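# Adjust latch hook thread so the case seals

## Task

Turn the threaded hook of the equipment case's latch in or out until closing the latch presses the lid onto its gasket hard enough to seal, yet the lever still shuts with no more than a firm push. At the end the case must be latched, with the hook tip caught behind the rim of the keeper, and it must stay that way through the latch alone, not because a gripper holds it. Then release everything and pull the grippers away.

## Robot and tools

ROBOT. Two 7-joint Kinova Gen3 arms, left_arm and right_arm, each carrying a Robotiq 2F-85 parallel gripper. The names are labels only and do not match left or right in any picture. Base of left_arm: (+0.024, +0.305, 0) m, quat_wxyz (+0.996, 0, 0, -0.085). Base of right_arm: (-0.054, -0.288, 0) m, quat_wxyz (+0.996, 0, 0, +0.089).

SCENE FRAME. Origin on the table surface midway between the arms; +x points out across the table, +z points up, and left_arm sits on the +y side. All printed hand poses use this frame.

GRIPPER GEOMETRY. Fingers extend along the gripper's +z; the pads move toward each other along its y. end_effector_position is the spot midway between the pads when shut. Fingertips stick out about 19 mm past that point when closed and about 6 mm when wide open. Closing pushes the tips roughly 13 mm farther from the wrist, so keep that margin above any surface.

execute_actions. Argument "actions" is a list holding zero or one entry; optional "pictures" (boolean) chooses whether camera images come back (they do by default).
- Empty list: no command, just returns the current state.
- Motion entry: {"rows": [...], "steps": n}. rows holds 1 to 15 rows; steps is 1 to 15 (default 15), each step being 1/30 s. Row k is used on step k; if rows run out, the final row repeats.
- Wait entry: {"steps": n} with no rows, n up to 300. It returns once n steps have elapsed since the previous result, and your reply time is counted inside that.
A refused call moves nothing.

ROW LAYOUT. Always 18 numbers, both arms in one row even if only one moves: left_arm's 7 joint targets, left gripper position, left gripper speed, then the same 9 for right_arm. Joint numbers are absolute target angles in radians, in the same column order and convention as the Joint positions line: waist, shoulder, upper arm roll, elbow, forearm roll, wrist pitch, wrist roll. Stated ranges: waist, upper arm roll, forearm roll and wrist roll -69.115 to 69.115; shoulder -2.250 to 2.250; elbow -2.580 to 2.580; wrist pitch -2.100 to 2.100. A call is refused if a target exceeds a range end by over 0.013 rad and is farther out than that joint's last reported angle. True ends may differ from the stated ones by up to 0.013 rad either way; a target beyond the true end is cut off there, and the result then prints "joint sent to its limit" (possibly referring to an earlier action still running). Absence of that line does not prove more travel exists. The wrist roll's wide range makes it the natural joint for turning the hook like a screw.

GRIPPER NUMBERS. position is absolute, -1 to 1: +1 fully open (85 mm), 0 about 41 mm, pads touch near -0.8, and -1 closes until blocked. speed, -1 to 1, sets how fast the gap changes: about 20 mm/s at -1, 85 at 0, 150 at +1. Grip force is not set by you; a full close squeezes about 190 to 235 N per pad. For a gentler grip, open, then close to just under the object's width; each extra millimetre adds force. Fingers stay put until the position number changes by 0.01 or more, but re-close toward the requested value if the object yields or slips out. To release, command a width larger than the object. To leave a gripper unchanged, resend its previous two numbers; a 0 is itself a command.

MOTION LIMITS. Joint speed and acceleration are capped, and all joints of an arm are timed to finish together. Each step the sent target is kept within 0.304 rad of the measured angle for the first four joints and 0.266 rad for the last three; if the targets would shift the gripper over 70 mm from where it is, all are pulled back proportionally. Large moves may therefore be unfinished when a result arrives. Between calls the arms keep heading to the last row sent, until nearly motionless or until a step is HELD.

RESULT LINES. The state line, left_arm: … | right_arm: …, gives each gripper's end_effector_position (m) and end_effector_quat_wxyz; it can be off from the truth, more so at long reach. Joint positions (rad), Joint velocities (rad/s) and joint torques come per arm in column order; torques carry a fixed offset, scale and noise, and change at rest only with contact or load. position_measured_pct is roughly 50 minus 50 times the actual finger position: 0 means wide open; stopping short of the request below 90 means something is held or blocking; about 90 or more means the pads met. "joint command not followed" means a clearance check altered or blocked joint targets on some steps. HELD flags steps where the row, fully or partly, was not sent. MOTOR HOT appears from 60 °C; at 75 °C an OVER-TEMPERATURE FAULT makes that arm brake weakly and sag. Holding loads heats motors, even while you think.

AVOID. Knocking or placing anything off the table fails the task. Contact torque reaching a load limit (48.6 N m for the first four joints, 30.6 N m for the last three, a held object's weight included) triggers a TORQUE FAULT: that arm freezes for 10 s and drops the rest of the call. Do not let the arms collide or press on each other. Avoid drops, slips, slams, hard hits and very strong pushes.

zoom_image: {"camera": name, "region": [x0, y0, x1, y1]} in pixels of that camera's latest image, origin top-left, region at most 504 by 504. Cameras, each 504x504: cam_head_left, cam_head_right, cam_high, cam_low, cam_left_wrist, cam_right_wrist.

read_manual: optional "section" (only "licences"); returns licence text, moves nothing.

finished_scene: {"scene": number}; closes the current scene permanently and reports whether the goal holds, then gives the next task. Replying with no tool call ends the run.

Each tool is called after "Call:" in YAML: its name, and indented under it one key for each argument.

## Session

Call:
execute_actions:
  actions: []

Scene clock: 0.00 s of 9600.00 s.
left_arm: end_effector_position=(+0.1479, +0.3986, +0.2255) position_measured_pct=0.0 end_effector_quat_wxyz=(-0.032, -0.435, -0.538, +0.721) | right_arm: end_effector_position=(+0.3213, -0.2853, +0.2372) position_measured_pct=0.0 end_effector_quat_wxyz=(+0.009, -0.489, +0.791, +0.366)
Joint positions: left_arm=[-1.406  1.103  0.532  1.806 -0.018  1.922 -0.259] | right_arm=[ 0.703  0.644 -0.358  1.481 -0.334  1.57   2.947]
Joint velocities: left_arm=[-0.  0. -0. -0. -0. -0.  0.] | right_arm=[-0.001  0.     0.001 -0.001 -0.     0.    -0.   ]
Joint torques (N m, as the joint torque sensors report them, + toward a larger angle): no reading

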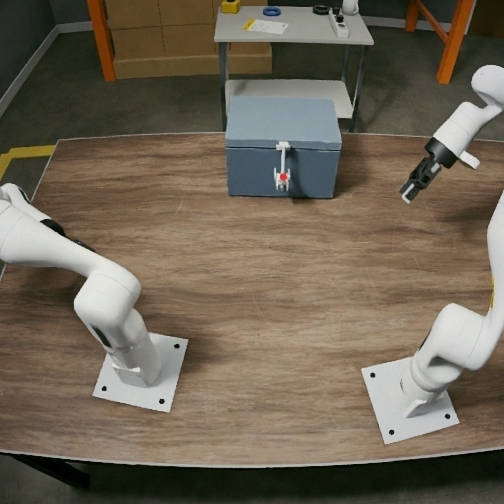

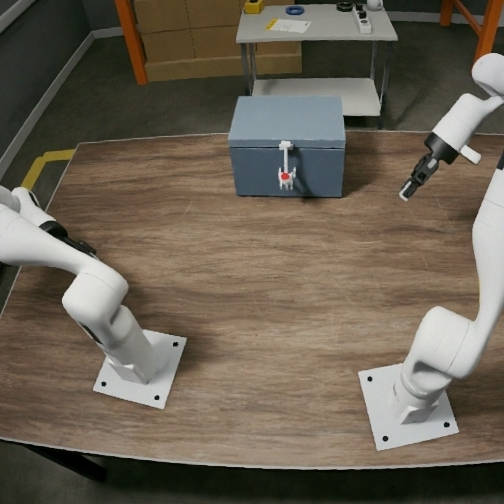

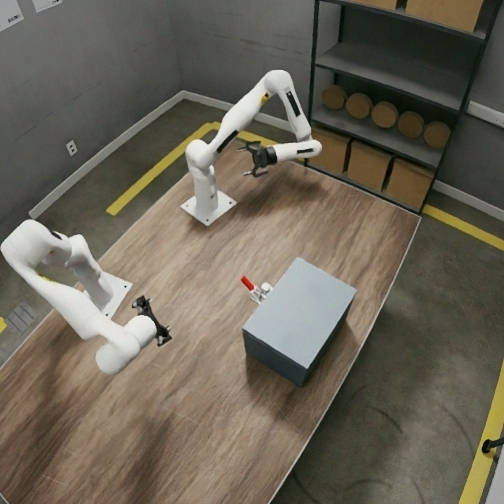

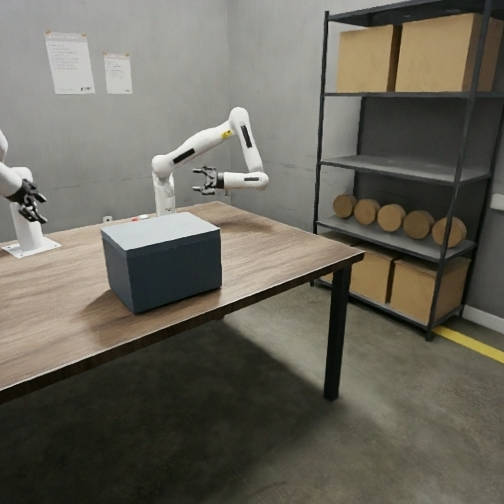

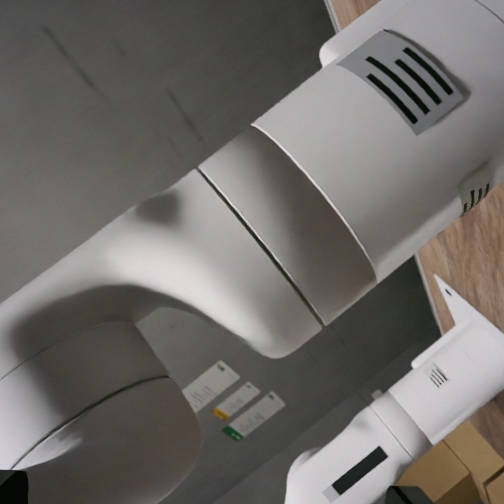

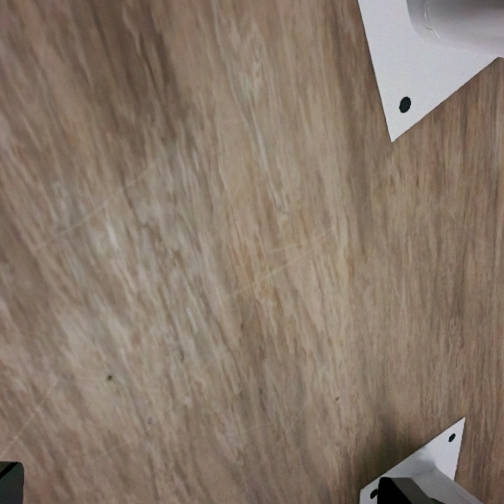

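Call:
zoom_image:
  camera: "cam_head_right"
  region: [220, 90, 360, 210]

Call:
zoom_image:
  camera: "cam_high"
  region: [225, 250, 325, 350]

Call:
zoom_image:
  camera: "cam_head_left"
  region: [250, 130, 320, 200]

Region (220, 90, 360, 210) of cam_head_right's 504x504 image, scaled by 3.600, with more detail than that image has; it fills the top 432 rows of this view, and the rest is white.

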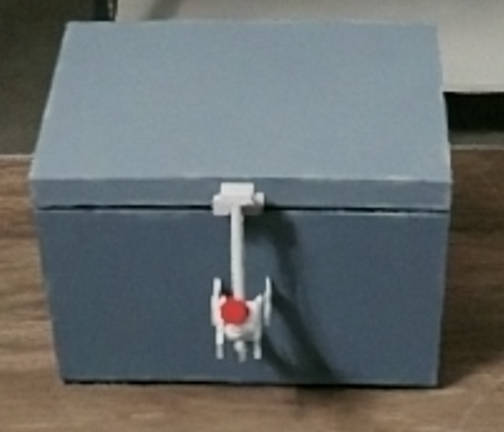

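Region (225, 250, 325, 350) of cam_high's 504x504 image, scaled by 5.040, with more detail than that image has.

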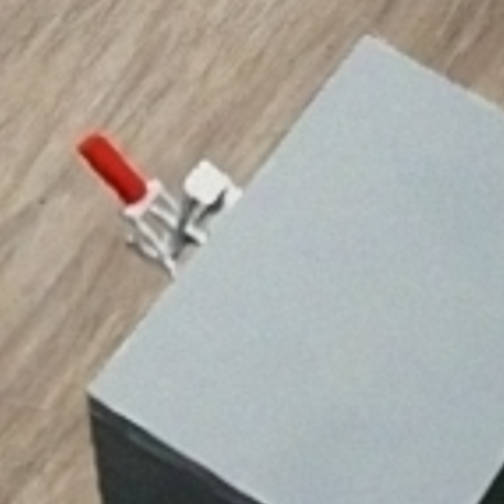

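Region (250, 130, 320, 200) of cam_head_left's 504x504 image, scaled by 7.200, with more detail than that image has.

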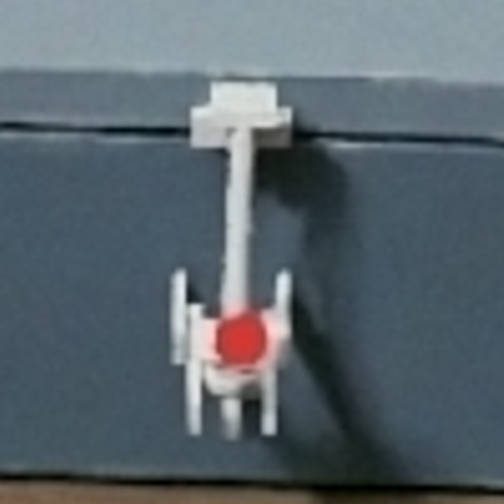

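Call:
zoom_image:
  camera: "cam_head_left"
  region: [80, 320, 200, 420]

Call:
zoom_image:
  camera: "cam_head_left"
  region: [350, 345, 470, 455]

Call:
zoom_image:
  camera: "cam_head_left"
  region: [215, 90, 355, 210]

Region (80, 320, 200, 420) of cam_head_left's 504x504 image, scaled by 4.200, with more detail than that image has.

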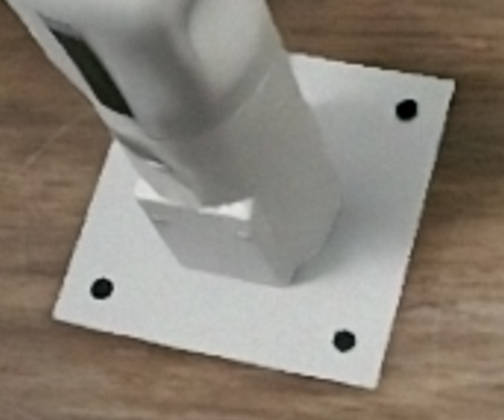

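Region (350, 345, 470, 455) of cam_head_left's 504x504 image, scaled by 4.200, with more detail than that image has; it fills the top 462 rows of this view, and the rest is white.

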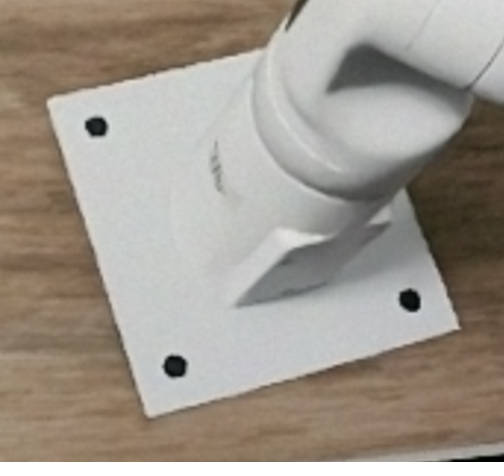

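Region (215, 90, 355, 210) of cam_head_left's 504x504 image, scaled by 3.600, with more detail than that image has; it fills the top 432 rows of this view, and the rest is white.

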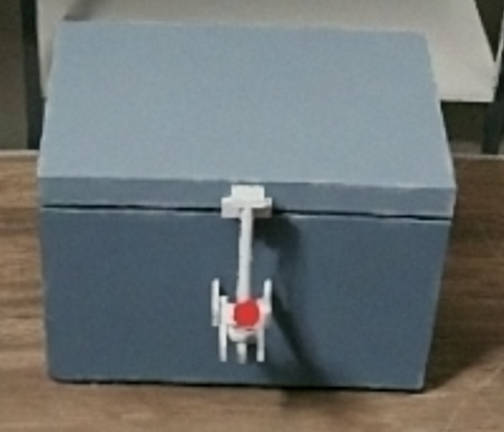

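Call:
execute_actions:
  actions:
    - {"rows":[[-1.13,1.106,0.35,1.79,0.43,1.76,1.833,0.2,0, 0.45,0.63,-0.2,1.3,-0.2,1.37,4.222,-0.2,0]],"steps":14}
  pictures: false

Call:
execute_actions:
  actions:
    - {"rows":[[-0.86,1.109,0.18,1.776,0.87,1.60,1.833,0.2,0, 0.1,0.61,0,1.114,0,1.168,4.222,-0.2,0]],"steps":14}
  pictures: false

Call:
execute_actions:
  actions:
    - {"rows":[[-0.585,1.112,0,1.762,1.318,1.429,1.833,0.2,0, -0.283,0.61,0,1.114,0,1.168,4.222,-0.2,0]],"steps":15}
  pictures: false

Call:
execute_actions:
  actions:
    - {"steps":25}

Scene clock: 60.47 s of 9600.00 s.
left_arm: end_effector_position=(+0.2514, +0.3177, +0.2101) position_measured_pct=34.1 end_effector_quat_wxyz=(-0.051, +0.233, +0.645, -0.726) | right_arm: end_effector_position=(+0.4295, -0.3005, +0.2217) position_measured_pct=34.1 end_effector_quat_wxyz=(+0.080, -0.707, +0.681, +0.172)
Joint positions: left_arm=[-1.167  1.106  0.373  1.792  0.339  1.78   0.126] | right_arm=[ 0.479  0.631 -0.215  1.318 -0.213  1.389  3.351]
Joint velocities: left_arm=[ 0.261 -0.001 -0.174 -0.017  0.703 -0.154  1.216] | right_arm=[-0.21  -0.014  0.132 -0.153  0.111 -0.166  1.216]
Joint torques (N m, as the joint torque sensors report them, + toward a larger angle): left_arm=[ -1.09 -17.49   3.11   0.59   1.19   2.48  -0.13] | right_arm=[  0.09 -19.87  -1.74  -7.93  -1.35   0.93   0.44]
Steps of this call (steps 1 to 1800: nothing new was sent; steps 1801 to 1814: all 14 steps of this action). Readings (joint positions | what the end effector reports):
1801: left_arm=[-1.404 1.103 0.532 1.806 -0.018 1.921 -0.259] | right_arm=[0.702 0.644 -0.357 1.481 -0.333 1.569 2.948] | left_arm position_measured_pct=0.0 | right_arm position_measured_pct=0.0
1802: left_arm=[-1.397 1.103 0.528 1.806 -0.014 1.919 -0.254] | right_arm=[0.694 0.643 -0.353 1.477 -0.330 1.566 2.953] | left_arm position_measured_pct=0.4 | right_arm position_measured_pct=0.4
1804: left_arm=[-1.367 1.103 0.510 1.804 0.012 1.903 -0.229] | right_arm=[0.663 0.642 -0.337 1.457 -0.316 1.545 2.980] | left_arm position_measured_pct=4.8 | right_arm position_measured_pct=4.8
1808: left_arm=[-1.263 1.104 0.441 1.798 0.128 1.841 -0.113] | right_arm=[0.561 0.637 -0.273 1.383 -0.262 1.462 3.108] | left_arm position_measured_pct=15.9 | right_arm position_measured_pct=15.9
1814: the state above

Scene clock: 60.93 s of 9600.00 s.
left_arm: end_effector_position=(+0.3736, +0.2341, +0.1719) position_measured_pct=40.1 end_effector_quat_wxyz=(-0.158, -0.057, +0.710, -0.684) | right_arm: end_effector_position=(+0.5540, -0.2784, +0.2645) position_measured_pct=59.9 end_effector_quat_wxyz=(-0.064, +0.901, -0.423, +0.070)
Joint positions: left_arm=[-0.898  1.109  0.201  1.778  0.768  1.619  0.618] | right_arm=[ 0.165  0.613 -0.033  1.144 -0.033  1.2    3.806]
Joint velocities: left_arm=[ 0.26  -0.001 -0.163 -0.017  0.776 -0.154  1.214] | right_arm=[-0.443 -0.03   0.252 -0.236  0.256 -0.256  1.215]
Joint torques (N m, as the joint torque sensors report them, + toward a larger angle): left_arm=[ -0.94 -18.65   3.32  -0.29   0.84   2.69   0.24] | right_arm=[  1.52 -20.23   1.21  -8.48  -0.06   0.     0.47]
Steps of this call (steps 1 to 14: all 14 steps of this action). Readings (joint positions | what the end effector reports):
1: left_arm=[-1.158 1.106 0.367 1.791 0.361 1.775 0.167] | right_arm=[0.472 0.631 -0.211 1.313 -0.209 1.384 3.392] | left_arm position_measured_pct=36.5 | right_arm position_measured_pct=36.9
2: left_arm=[-1.145 1.106 0.359 1.791 0.384 1.768 0.206] | right_arm=[0.460 0.631 -0.204 1.306 -0.203 1.377 3.431] | left_arm position_measured_pct=38.1 | right_arm position_measured_pct=40.1
4: left_arm=[-1.101 1.106 0.333 1.788 0.432 1.746 0.264] | right_arm=[0.420 0.628 -0.180 1.282 -0.182 1.351 3.488] | left_arm position_measured_pct=39.7 | right_arm position_measured_pct=46.0
8: left_arm=[-0.993 1.108 0.265 1.783 0.550 1.680 0.379] | right_arm=[0.307 0.622 -0.112 1.219 -0.113 1.281 3.583] | left_arm position_measured_pct=40.1 | right_arm position_measured_pct=57.5
14: the state above

Scene clock: 61.43 s of 9600.00 s.
left_arm: end_effector_position=(+0.4971, +0.1742, +0.1074) position_measured_pct=40.1 end_effector_quat_wxyz=(-0.232, -0.384, +0.671, -0.591) | right_arm: end_effector_position=(+0.5452, -0.1043, +0.2779) position_measured_pct=59.9 end_effector_quat_wxyz=(-0.056, +0.985, -0.125, +0.106)
Joint positions: left_arm=[-0.613  1.112  0.016  1.763  1.236  1.443  1.155] | right_arm=[-0.154  0.611 -0.004  1.118 -0.004  1.172  4.125]
Joint velocities: left_arm=[ 0.207  0.    -0.132 -0.014  0.666 -0.123  1.216] | right_arm=[-0.644 -0.002  0.019 -0.019  0.021 -0.021  0.485]
Joint torques (N m, as the joint torque sensors report them, + toward a larger angle): left_arm=[ -1.25 -19.75   2.4   -0.06   0.6    2.22   0.19] | right_arm=[ -0.48 -21.13   0.32  -9.39  -0.18  -0.4    0.48]
Steps of this call (steps 1 to 15: all 15 steps of this action). Readings (joint positions | what the end effector reports):
1: left_arm=[-0.888 1.109 0.196 1.777 0.793 1.615 0.659] | right_arm=[0.150 0.613 -0.025 1.137 -0.025 1.193 3.846] | left_arm position_measured_pct=40.1 | right_arm position_measured_pct=59.9
2: left_arm=[-0.875 1.109 0.188 1.776 0.818 1.608 0.698] | right_arm=[0.130 0.612 -0.017 1.131 -0.018 1.187 3.884] | left_arm position_measured_pct=40.1 | right_arm position_measured_pct=59.9
4: left_arm=[-0.831 1.109 0.163 1.774 0.866 1.585 0.756] | right_arm=[0.084 0.611 -0.010 1.126 -0.012 1.180 3.936] | left_arm position_measured_pct=40.1 | right_arm position_measured_pct=59.9
8: left_arm=[-0.719 1.111 0.089 1.769 0.986 1.514 0.873] | right_arm=[-0.004 0.611 -0.009 1.123 -0.009 1.177 4.010] | left_arm position_measured_pct=40.1 | right_arm position_measured_pct=59.9
15: the state above

Scene clock: 62.27 s of 9600.00 s.
left_arm: end_effector_position=(+0.5188, +0.1705, +0.1053) position_measured_pct=40.1 end_effector_quat_wxyz=(+0.397, +0.602, -0.489, +0.491) | right_arm: end_effector_position=(+0.5203, -0.0307, +0.2801) position_measured_pct=59.9 end_effector_quat_wxyz=(-0.057, +0.992, -0.015, +0.111)
Joint positions: left_arm=[-0.585  1.112  0.     1.762  1.318  1.429  1.833] | right_arm=[-0.283  0.61  -0.     1.114 -0.     1.168  4.222]
Joint velocities: left_arm=[ 0.     0.    -0.002  0.    -0.     0.     0.003] | right_arm=[-0.001  0.001 -0.     0.     0.     0.001  0.   ]
Joint torques (N m, as the joint torque sensors report them, + toward a larger angle): left_arm=[ -0.26 -20.38   3.2   -1.56   0.98   2.43  -0.02] | right_arm=[ -0.5  -21.2    0.3  -10.16  -0.12  -0.6    0.26]
Steps of this call (steps 1 to 25: the robot went on to your last target). Readings (joint positions | what the end effector reports):
1: left_arm=[-0.607 1.112 0.012 1.763 1.255 1.440 1.196] | right_arm=[-0.176 0.611 -0.003 1.117 -0.003 1.171 4.141] | left_arm position_measured_pct=40.1 | right_arm position_measured_pct=59.9
2: left_arm=[-0.602 1.112 0.009 1.762 1.271 1.437 1.237] | right_arm=[-0.197 0.611 -0.003 1.116 -0.003 1.171 4.157] | left_arm position_measured_pct=40.1 | right_arm position_measured_pct=59.9
4: left_arm=[-0.595 1.112 0.005 1.762 1.292 1.433 1.318] | right_arm=[-0.235 0.610 -0.002 1.115 -0.002 1.169 4.187] | left_arm position_measured_pct=40.1 | right_arm position_measured_pct=59.9
8: left_arm=[-0.589 1.112 0.001 1.762 1.310 1.430 1.480] | right_arm=[-0.274 0.610 -0.002 1.114 -0.001 1.168 4.219] | left_arm position_measured_pct=40.1 | right_arm position_measured_pct=59.9
25: the state above

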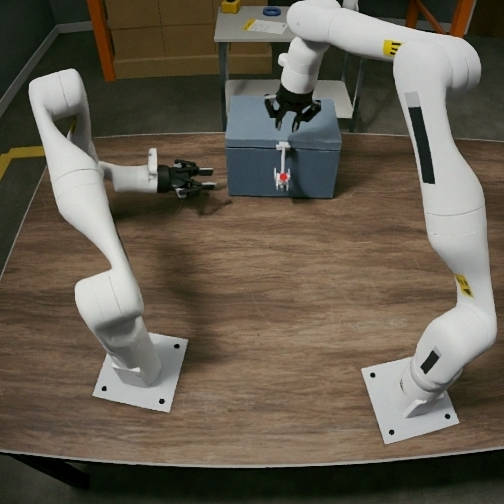

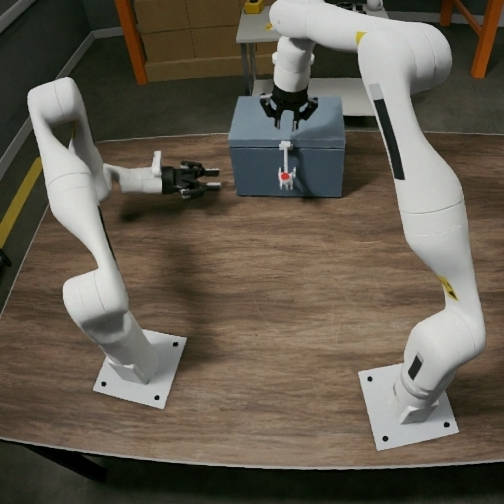

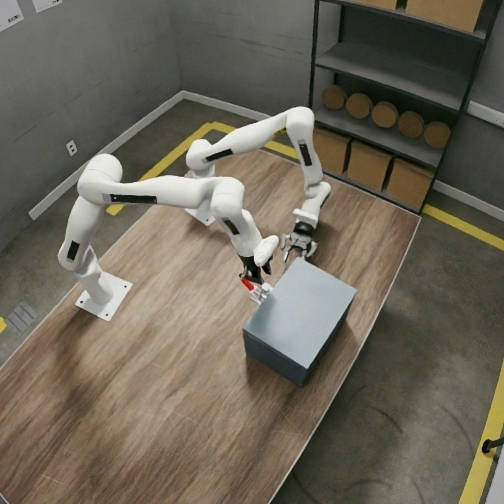

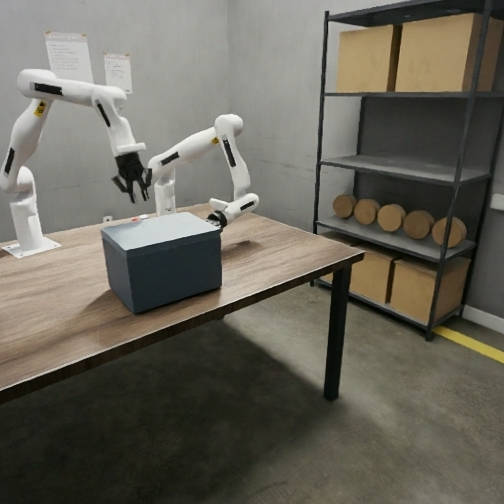

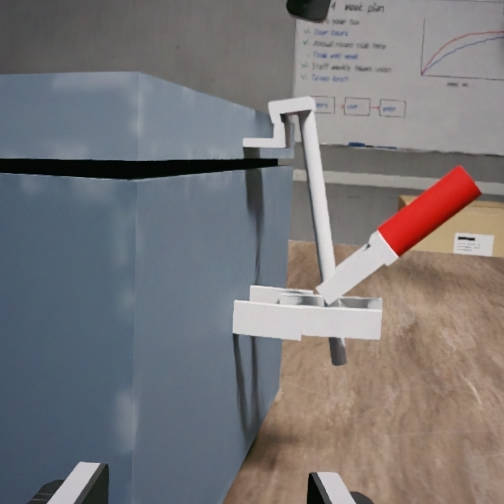

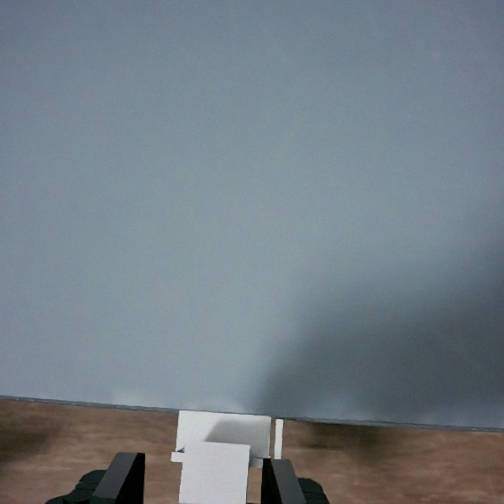

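Call:
zoom_image:
  camera: "cam_left_wrist"
  region: [220, 70, 360, 210]

Call:
zoom_image:
  camera: "cam_left_wrist"
  region: [220, 240, 400, 380]

Region (220, 70, 360, 210) of cam_left_wrist's 504x504 image, scaled by 3.600.

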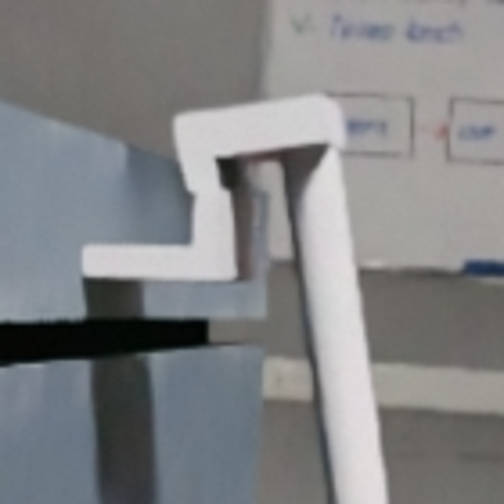

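Region (220, 240, 400, 380) of cam_left_wrist's 504x504 image, scaled by 2.800.

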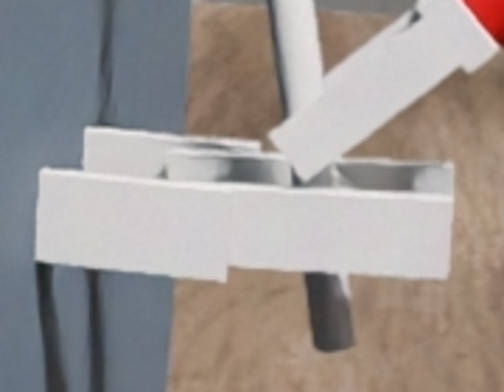

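Call:
zoom_image:
  camera: "cam_left_wrist"
  region: [255, 85, 325, 155]

Call:
zoom_image:
  camera: "cam_right_wrist"
  region: [150, 390, 310, 504]

Call:
zoom_image:
  camera: "cam_left_wrist"
  region: [280, 260, 380, 350]

Region (255, 85, 325, 155) of cam_left_wrist's 504x504 image, scaled by 7.200.

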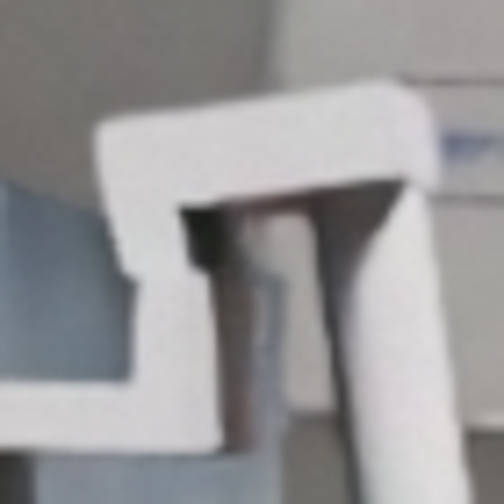

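Region (150, 390, 310, 504) of cam_right_wrist's 504x504 image, scaled by 3.150; it fills the top 359 rows of this view, and the rest is white.

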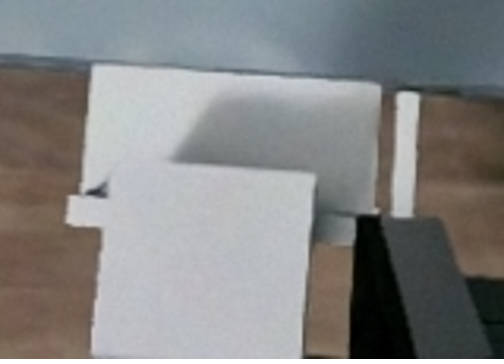

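Region (280, 260, 380, 350) of cam_left_wrist's 504x504 image, scaled by 5.040; it fills the top 454 rows of this view, and the rest is white.

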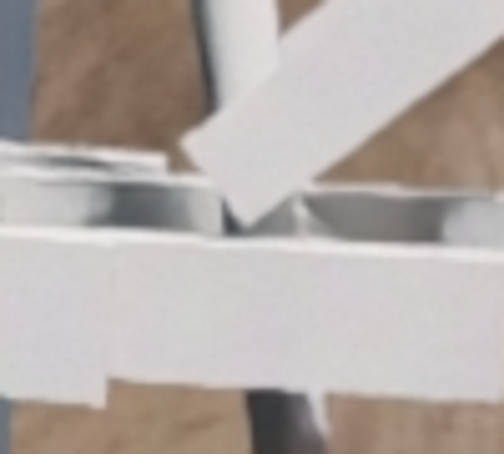

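Call:
execute_actions:
  actions:
    - {"rows":[[-0.585,1.112,0,1.762,1.318,1.429,1.833,0.2,0, -0.282,0.652,0,1.044,0,1.238,4.218,-0.2,0],[-0.585,1.112,0,1.762,1.318,1.429,1.833,0.2,0, -0.282,0.652,0,1.044,0,1.238,4.218,-0.2,0],[-0.585,1.112,0,1.762,1.318,1.429,1.833,0.2,0, -0.281,0.694,0,0.974,0,1.307,4.215,-0.2,0],[-0.585,1.112,0,1.762,1.318,1.429,1.833,0.2,0, -0.281,0.694,0,0.974,0,1.307,4.215,-0.2,0],[-0.585,1.112,0,1.762,1.318,1.429,1.833,0.2,0, -0.280,0.736,0,0.903,0,1.377,4.211,-0.2,0],[-0.585,1.112,0,1.762,1.318,1.429,1.833,0.2,0, -0.280,0.736,0,0.903,0,1.377,4.211,-0.2,0],[-0.585,1.112,0,1.762,1.318,1.429,1.833,0.2,0, -0.279,0.778,0,0.833,0,1.447,4.208,-0.2,0],[-0.585,1.112,0,1.762,1.318,1.429,1.833,0.2,0, -0.279,0.778,0,0.833,0,1.447,4.208,-0.2,0],[-0.585,1.112,0,1.762,1.318,1.429,1.833,0.2,0, -0.278,0.820,0,0.763,0,1.516,4.204,-0.2,0],[-0.585,1.112,0,1.762,1.318,1.429,1.833,0.2,0, -0.278,0.820,0,0.763,0,1.516,4.204,-0.2,0],[-0.585,1.112,0,1.762,1.318,1.429,1.833,0.2,0, -0.2775,0.8625,0,0.693,0,1.586,4.201,-0.2,0]],"steps":15}
  pictures: false

Call:
execute_actions:
  actions:
    - {"steps":12}

Scene clock: 122.77 s of 9600.00 s.
left_arm: end_effector_position=(+0.5188, +0.1705, +0.1053) position_measured_pct=40.1 end_effector_quat_wxyz=(+0.397, +0.602, -0.489, +0.491) | right_arm: end_effector_position=(+0.5272, -0.0305, +0.2572) position_measured_pct=59.9 end_effector_quat_wxyz=(-0.010, +0.999, -0.026, +0.019)
Joint positions: left_arm=[-0.585  1.112  0.     1.762  1.318  1.429  1.833] | right_arm=[-0.278  0.818 -0.     0.767  0.     1.513  4.204]
Joint velocities: left_arm=[ 0.001 -0.001 -0.     0.    -0.    -0.     0.001] | right_arm=[ 0.007  0.418 -0.    -0.725 -0.     0.738 -0.036]
Joint torques (N m, as the joint torque sensors report them, + toward a larger angle): left_arm=[ -0.09 -20.16   3.1   -1.71   1.07   2.59   0.17] | right_arm=[ -0.15 -25.31   0.5   -9.88  -0.46   0.35   0.28]
Steps of this call (steps 1 to 30: the robot went on to your last target; steps 31 to 1800: nothing new was sent; steps 1801 to 1815: all 15 steps of this action). Readings (joint positions | what the end effector reports):
1801: left_arm=[-0.585 1.112 0.000 1.762 1.318 1.429 1.833] | right_arm=[-0.283 0.611 -0.000 1.113 -0.000 1.169 4.222] | left_arm position_measured_pct=40.1 | right_arm position_measured_pct=59.9
1802: left_arm=[-0.585 1.112 0.000 1.762 1.318 1.429 1.833] | right_arm=[-0.283 0.615 0.000 1.107 -0.000 1.174 4.222] | left_arm position_measured_pct=40.1 | right_arm position_measured_pct=59.9
1804: left_arm=[-0.585 1.112 0.000 1.762 1.318 1.429 1.833] | right_arm=[-0.282 0.633 0.000 1.079 -0.000 1.201 4.220] | left_arm position_measured_pct=40.1 | right_arm position_measured_pct=59.9
1808: left_arm=[-0.585 1.112 0.000 1.762 1.318 1.429 1.833] | right_arm=[-0.281 0.695 -0.000 0.976 -0.000 1.303 4.215] | left_arm position_measured_pct=40.1 | right_arm position_measured_pct=59.9
1815: the state above

Scene clock: 123.17 s of 9600.00 s.
left_arm: end_effector_position=(+0.5188, +0.1705, +0.1053) position_measured_pct=40.1 end_effector_quat_wxyz=(+0.397, +0.602, -0.489, +0.491) | right_arm: end_effector_position=(+0.5265, -0.0315, +0.2525) position_measured_pct=59.9 end_effector_quat_wxyz=(-0.000, +1.000, -0.028, +0.000)
Joint positions: left_arm=[-0.585  1.112  0.     1.762  1.318  1.429  1.833] | right_arm=[-0.278  0.862 -0.     0.693  0.     1.586  4.201]
Joint velocities: left_arm=[ 0.     0.001  0.001 -0.     0.    -0.    -0.   ] | right_arm=[-0.     0.01   0.    -0.003  0.     0.001 -0.   ]
Joint torques (N m, as the joint torque sensors report them, + toward a larger angle): left_arm=[ -0.46 -20.33   3.21  -1.81   1.2    2.39  -0.01] | right_arm=[ -0.23 -25.16   0.36  -9.37   0.04  -0.19   0.37]
Steps of this call (steps 1 to 12: the robot went on to your last target). Readings (joint positions | what the end effector reports):
1: left_arm=[-0.585 1.112 0.000 1.762 1.318 1.429 1.833] | right_arm=[-0.278 0.830 -0.000 0.745 0.000 1.536 4.203] | left_arm position_measured_pct=40.1 | right_arm position_measured_pct=59.9
2: left_arm=[-0.585 1.112 0.000 1.762 1.318 1.429 1.833] | right_arm=[-0.278 0.841 -0.000 0.727 0.000 1.554 4.202] | left_arm position_measured_pct=40.1 | right_arm position_measured_pct=59.9
4: left_arm=[-0.585 1.112 0.000 1.762 1.318 1.429 1.833] | right_arm=[-0.278 0.853 -0.000 0.704 0.000 1.577 4.201] | left_arm position_measured_pct=40.1 | right_arm position_measured_pct=59.9
8: left_arm=[-0.585 1.112 0.000 1.762 1.318 1.429 1.833] | right_arm=[-0.278 0.859 0.000 0.695 0.000 1.585 4.201] | left_arm position_measured_pct=40.1 | right_arm position_measured_pct=59.9
12: the state above

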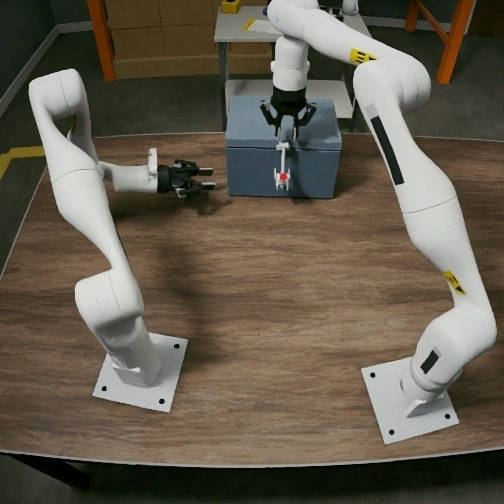

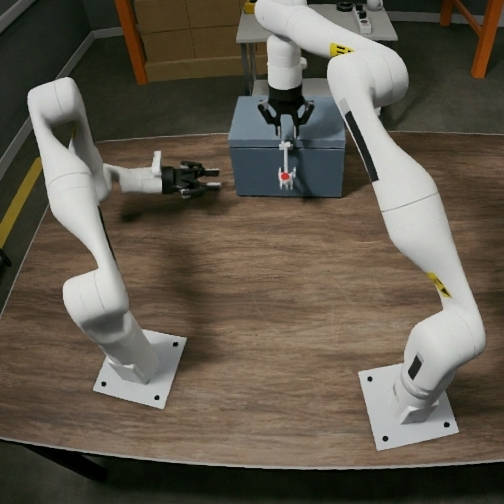

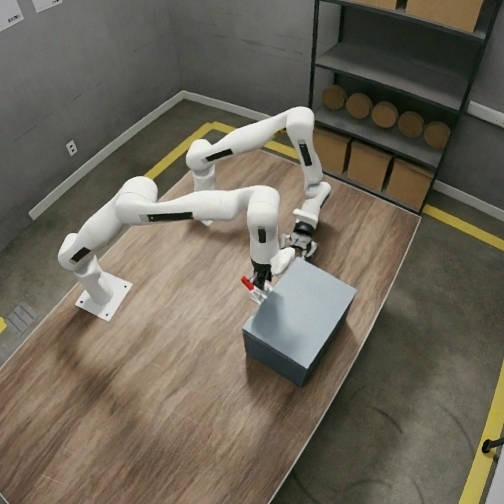

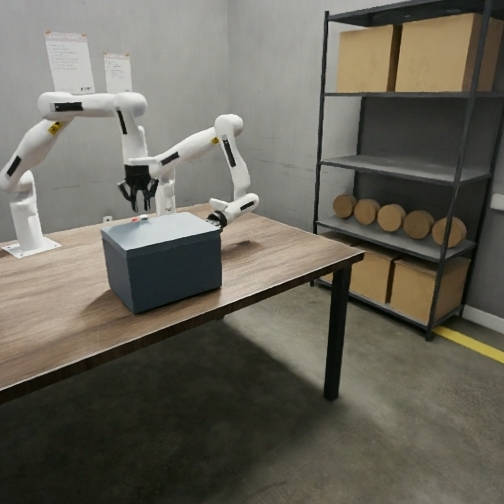

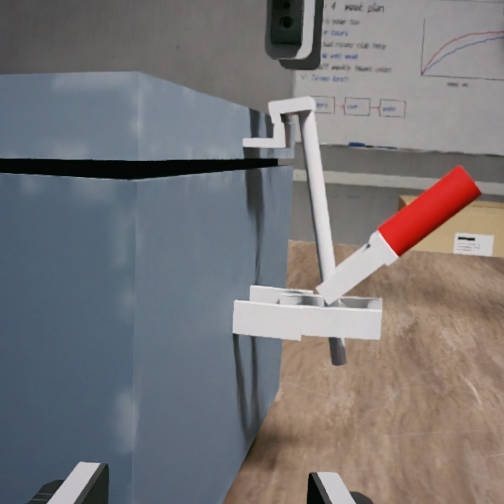

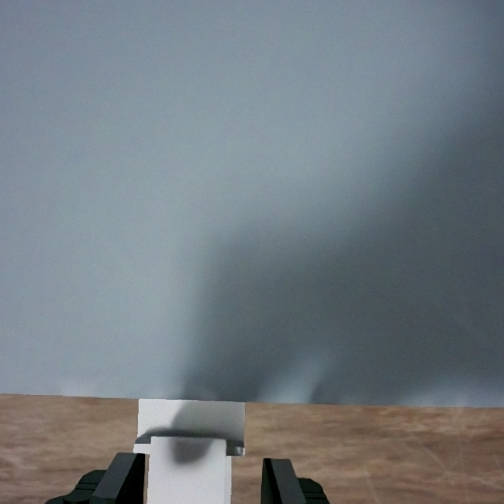

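Call:
execute_actions:
  actions:
    - {"rows":[[-0.585,1.112,0,1.762,1.318,1.429,1.833,0.2,0, -0.289,0.8442,0,0.728,0,1.5694,4.190,-0.2,0],[-0.585,1.112,0,1.762,1.318,1.429,1.833,0.2,0, -0.289,0.8442,0,0.728,0,1.5694,4.190,-0.2,0],[-0.585,1.112,0,1.762,1.318,1.429,1.833,0.2,0, -0.289,0.8442,0,0.728,0,1.5694,4.190,-0.2,0],[-0.585,1.112,0,1.762,1.318,1.429,1.833,0.2,0, -0.289,0.8442,0,0.728,0,1.5694,4.190,-0.2,0],[-0.585,1.112,0,1.762,1.318,1.429,1.833,0.2,0, -0.289,0.8442,0,0.728,0,1.5694,4.190,-0.2,0],[-0.585,1.112,0,1.762,1.318,1.429,1.833,0.2,0, -0.289,0.845,0,0.751,0,1.5454,4.190,-0.2,0],[-0.585,1.112,0,1.762,1.318,1.429,1.833,0.2,0, -0.289,0.8458,0,0.773,0,1.5228,4.190,-0.2,0]],"steps":15}

Scene clock: 169.17 s of 9600.00 s.
left_arm: end_effector_position=(+0.5188, +0.1705, +0.1053) position_measured_pct=40.1 end_effector_quat_wxyz=(+0.397, +0.602, -0.489, +0.491) | right_arm: end_effector_position=(+0.5191, -0.0271, +0.2375) position_measured_pct=59.9 end_effector_quat_wxyz=(+0.000, +1.000, -0.028, -0.000)
Joint positions: left_arm=[-0.585  1.112  0.     1.762  1.318  1.429  1.833] | right_arm=[-0.289  0.846 -0.     0.772 -0.     1.524  4.19 ]
Joint velocities: left_arm=[-0.001 -0.     0.     0.     0.    -0.     0.   ] | right_arm=[-0.001 -0.001  0.001  0.018  0.    -0.015 -0.   ]
Joint torques (N m, as the joint torque sensors report them, + toward a larger angle): left_arm=[ -0.39 -20.22   2.97  -1.9    0.9    2.52  -0.01] | right_arm=[  0.13 -24.84   0.35  -9.73  -0.33  -0.05   0.33]
Steps of this call (steps 1 to 30: the robot went on to your last target; steps 31 to 1365: nothing new was sent; steps 1366 to 1380: all 15 steps of this action). Readings (joint positions | what the end effector reports):
1366: left_arm=[-0.585 1.112 0.000 1.762 1.318 1.429 1.833] | right_arm=[-0.278 0.862 0.000 0.694 0.000 1.585 4.201] | left_arm position_measured_pct=40.1 | right_arm position_measured_pct=59.9
1367: left_arm=[-0.585 1.112 0.000 1.762 1.318 1.429 1.833] | right_arm=[-0.280 0.858 0.001 0.700 0.000 1.583 4.199] | left_arm position_measured_pct=40.1 | right_arm position_measured_pct=59.9
1369: left_arm=[-0.585 1.112 0.000 1.762 1.318 1.429 1.833] | right_arm=[-0.285 0.850 0.000 0.715 -0.000 1.576 4.194] | left_arm position_measured_pct=40.1 | right_arm position_measured_pct=59.9
1373: left_arm=[-0.585 1.112 0.000 1.762 1.318 1.429 1.833] | right_arm=[-0.288 0.846 -0.000 0.741 -0.000 1.555 4.191] | left_arm position_measured_pct=40.1 | right_arm position_measured_pct=59.9
1380: the state above

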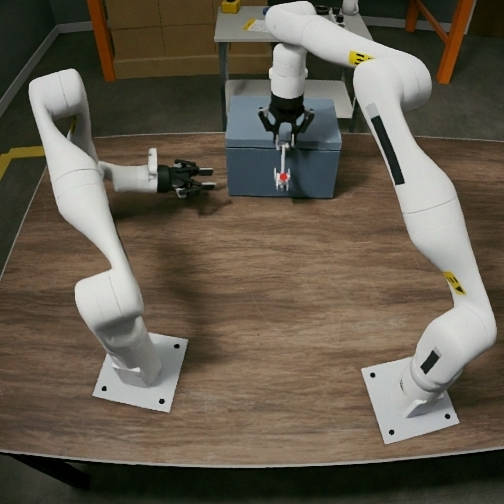

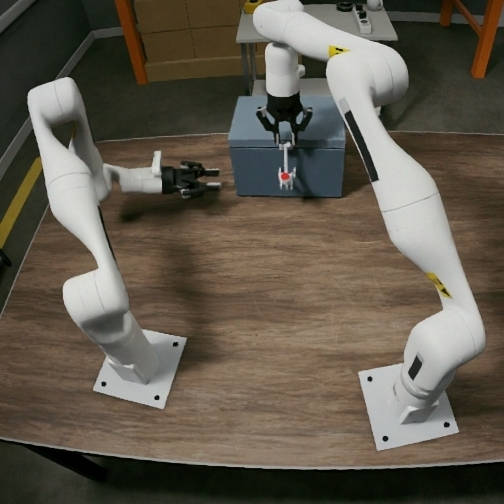

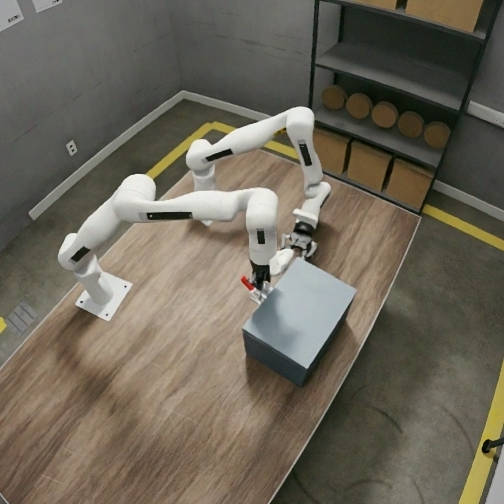

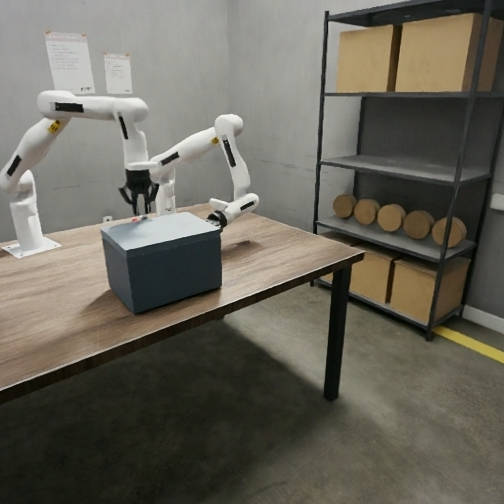

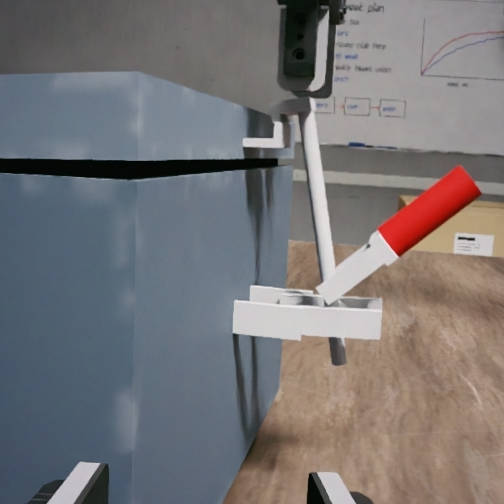

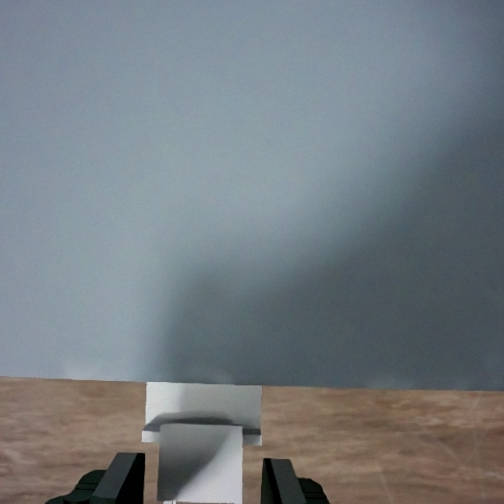

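Call:
zoom_image:
  camera: "cam_left_wrist"
  region: [240, 50, 360, 170]

Region (240, 50, 360, 170) of cam_left_wrist's 504x504 image, scaled by 4.200.

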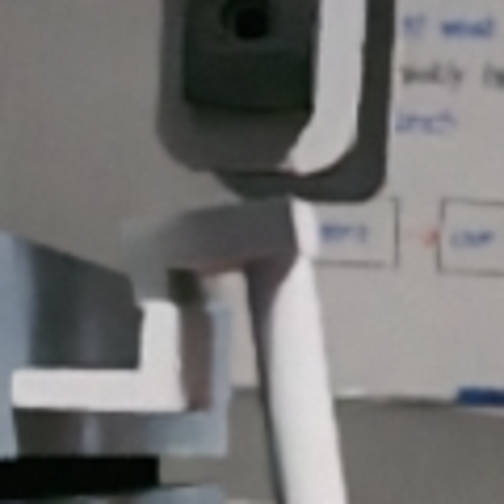

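Call:
execute_actions:
  actions:
    - {"rows":[[-0.585,1.112,0,1.762,1.318,1.429,1.833,0.2,0, -0.2906,0.8466,0,0.7918,0,1.5032,4.189,-0.33,0],[-0.585,1.112,0,1.762,1.318,1.429,1.833,0.2,0, -0.2906,0.8466,0,0.7918,0,1.5032,4.189,-0.33,0],[-0.585,1.112,0,1.762,1.318,1.429,1.833,0.2,0, -0.2906,0.8466,0,0.7918,0,1.5032,4.189,-0.33,0],[-0.585,1.112,0,1.762,1.318,1.429,1.833,0.2,0, -0.2906,0.8466,0,0.7918,0,1.5032,4.189,-0.33,0],[-0.585,1.112,0,1.762,1.318,1.429,1.833,0.2,0, -0.2906,0.8466,0,0.7918,0,1.5032,4.189,-0.33,0],[-0.585,1.112,0,1.762,1.318,1.429,1.833,0.2,0, -0.2906,0.8466,0,0.7918,0,1.5032,4.189,-0.33,0],[-0.585,1.112,0,1.762,1.318,1.429,1.833,0.2,0, -0.2906,0.8466,0,0.7918,0,1.5032,4.189,-0.33,0],[-0.585,1.112,0,1.762,1.318,1.429,1.833,0.2,0, -0.2906,0.8466,0,0.7918,0,1.5032,4.189,-0.43,-1]],"steps":15}
  pictures: false

Call:
execute_actions:
  actions:
    - {"steps":5}

Scene clock: 195.20 s of 9600.00 s.
left_arm: end_effector_position=(+0.5188, +0.1705, +0.1053) position_measured_pct=40.1 end_effector_quat_wxyz=(+0.397, +0.602, -0.489, +0.491) | right_arm: end_effector_position=(+0.5186, -0.0261, +0.2312) position_measured_pct=69.4 end_effector_quat_wxyz=(-0.000, +1.000, -0.027, +0.000)
Joint positions: left_arm=[-0.585  1.112  0.     1.762  1.318  1.429  1.833] | right_arm=[-0.291  0.846 -0.     0.792 -0.     1.503  4.189]
Joint velocities: left_arm=[ 0.001 -0.    -0.    -0.     0.001 -0.    -0.   ] | right_arm=[-0.001 -0.001 -0.     0.001  0.    -0.001 -0.   ]
Joint torques (N m, as the joint torque sensors report them, + toward a larger angle): left_arm=[ -0.24 -20.15   3.14  -1.61   0.75   2.4    0.2 ] | right_arm=[  0.05 -24.4    0.24  -9.39  -0.28   0.05   0.18]
Steps of this call (steps 1 to 15: the robot went on to your last target; steps 16 to 766: nothing new was sent; steps 767 to 781: all 15 steps of this action). Readings (joint positions | what the end effector reports):
767: left_arm=[-0.585 1.112 0.000 1.762 1.318 1.429 1.833] | right_arm=[-0.289 0.846 0.000 0.774 0.000 1.522 4.190] | left_arm position_measured_pct=40.1 | right_arm position_measured_pct=59.9
768: left_arm=[-0.585 1.112 0.000 1.762 1.318 1.429 1.833] | right_arm=[-0.290 0.845 0.000 0.778 0.000 1.517 4.190] | left_arm position_measured_pct=40.1 | right_arm position_measured_pct=60.7
770: left_arm=[-0.585 1.112 0.000 1.762 1.318 1.429 1.833] | right_arm=[-0.290 0.846 -0.000 0.786 -0.000 1.509 4.189] | left_arm position_measured_pct=40.1 | right_arm position_measured_pct=64.3
774: left_arm=[-0.585 1.112 0.000 1.762 1.318 1.429 1.833] | right_arm=[-0.290 0.847 -0.000 0.791 -0.000 1.504 4.189] | left_arm position_measured_pct=40.1 | right_arm position_measured_pct=66.7
781: the state above

Scene clock: 195.37 s of 9600.00 s.
left_arm: end_effector_position=(+0.5188, +0.1705, +0.1053) position_measured_pct=40.1 end_effector_quat_wxyz=(+0.397, +0.602, -0.489, +0.491) | right_arm: end_effector_position=(+0.5185, -0.0261, +0.2312) position_measured_pct=69.8 end_effector_quat_wxyz=(-0.000, +1.000, -0.027, +0.000)
Joint positions: left_arm=[-0.585  1.112  0.     1.762  1.318  1.429  1.833] | right_arm=[-0.291  0.846 -0.     0.792 -0.     1.503  4.189]
Joint velocities: left_arm=[ 0.    -0.001  0.001 -0.    -0.     0.     0.   ] | right_arm=[-0. -0.  0. -0.  0. -0. -0.]
Joint torques (N m, as the joint torque sensors report them, + toward a larger angle): left_arm=[ -0.4  -20.16   3.18  -1.55   0.88   2.33   0.05] | right_arm=[ -0.21 -24.49   0.41  -9.39  -0.1   -0.02   0.26]
Steps of this call (steps 1 to 5: the robot went on to your last target). Readings (joint positions | what the end effector reports):
1: left_arm=[-0.585 1.112 0.000 1.762 1.318 1.429 1.833] | right_arm=[-0.291 0.846 -0.000 0.792 -0.000 1.503 4.189] | left_arm position_measured_pct=40.1 | right_arm position_measured_pct=69.8
2: left_arm=[-0.585 1.112 0.000 1.762 1.318 1.429 1.833] | right_arm=[-0.291 0.846 -0.000 0.792 -0.000 1.503 4.189] | left_arm position_measured_pct=40.1 | right_arm position_measured_pct=69.8
4: left_arm=[-0.585 1.112 0.000 1.762 1.318 1.429 1.833] | right_arm=[-0.291 0.846 -0.000 0.792 -0.000 1.503 4.189] | left_arm position_measured_pct=40.1 | right_arm position_measured_pct=69.8
5: the state above

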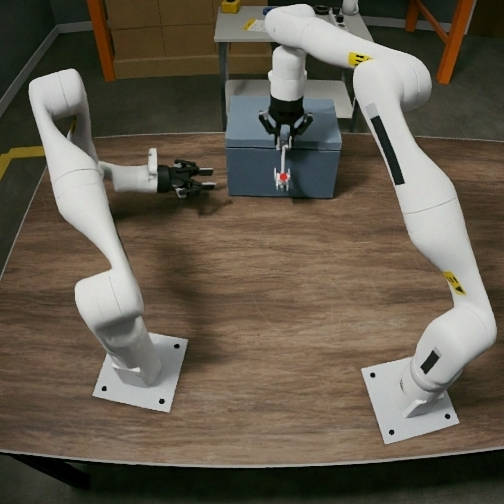

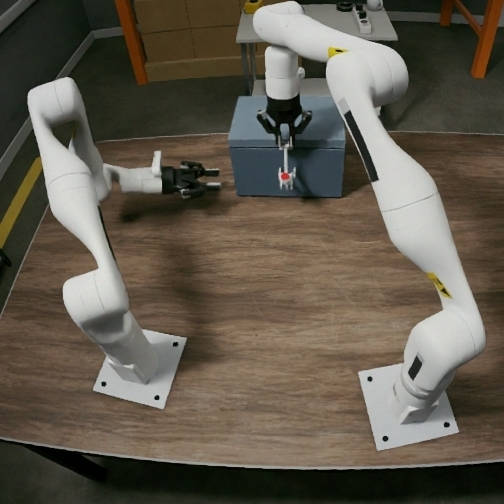

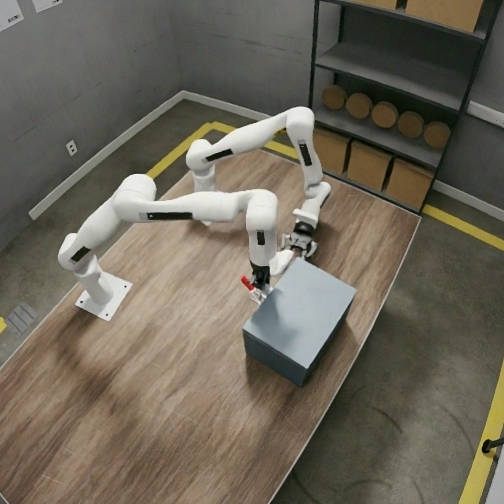

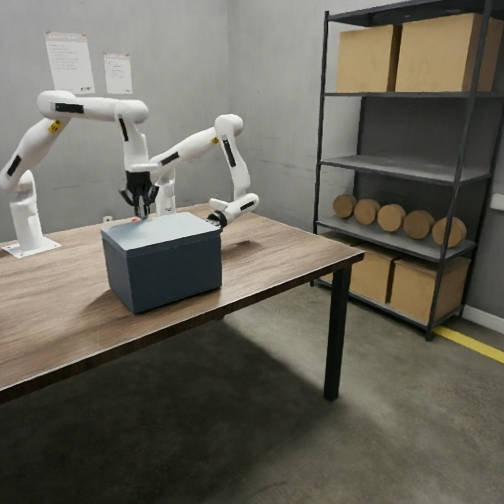

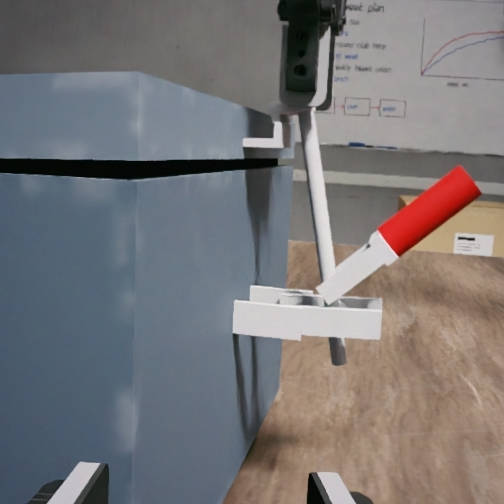

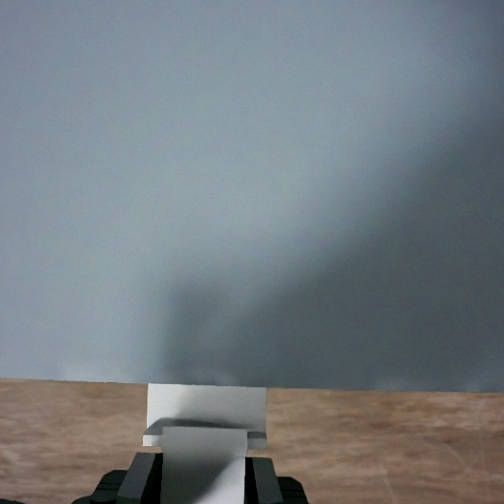

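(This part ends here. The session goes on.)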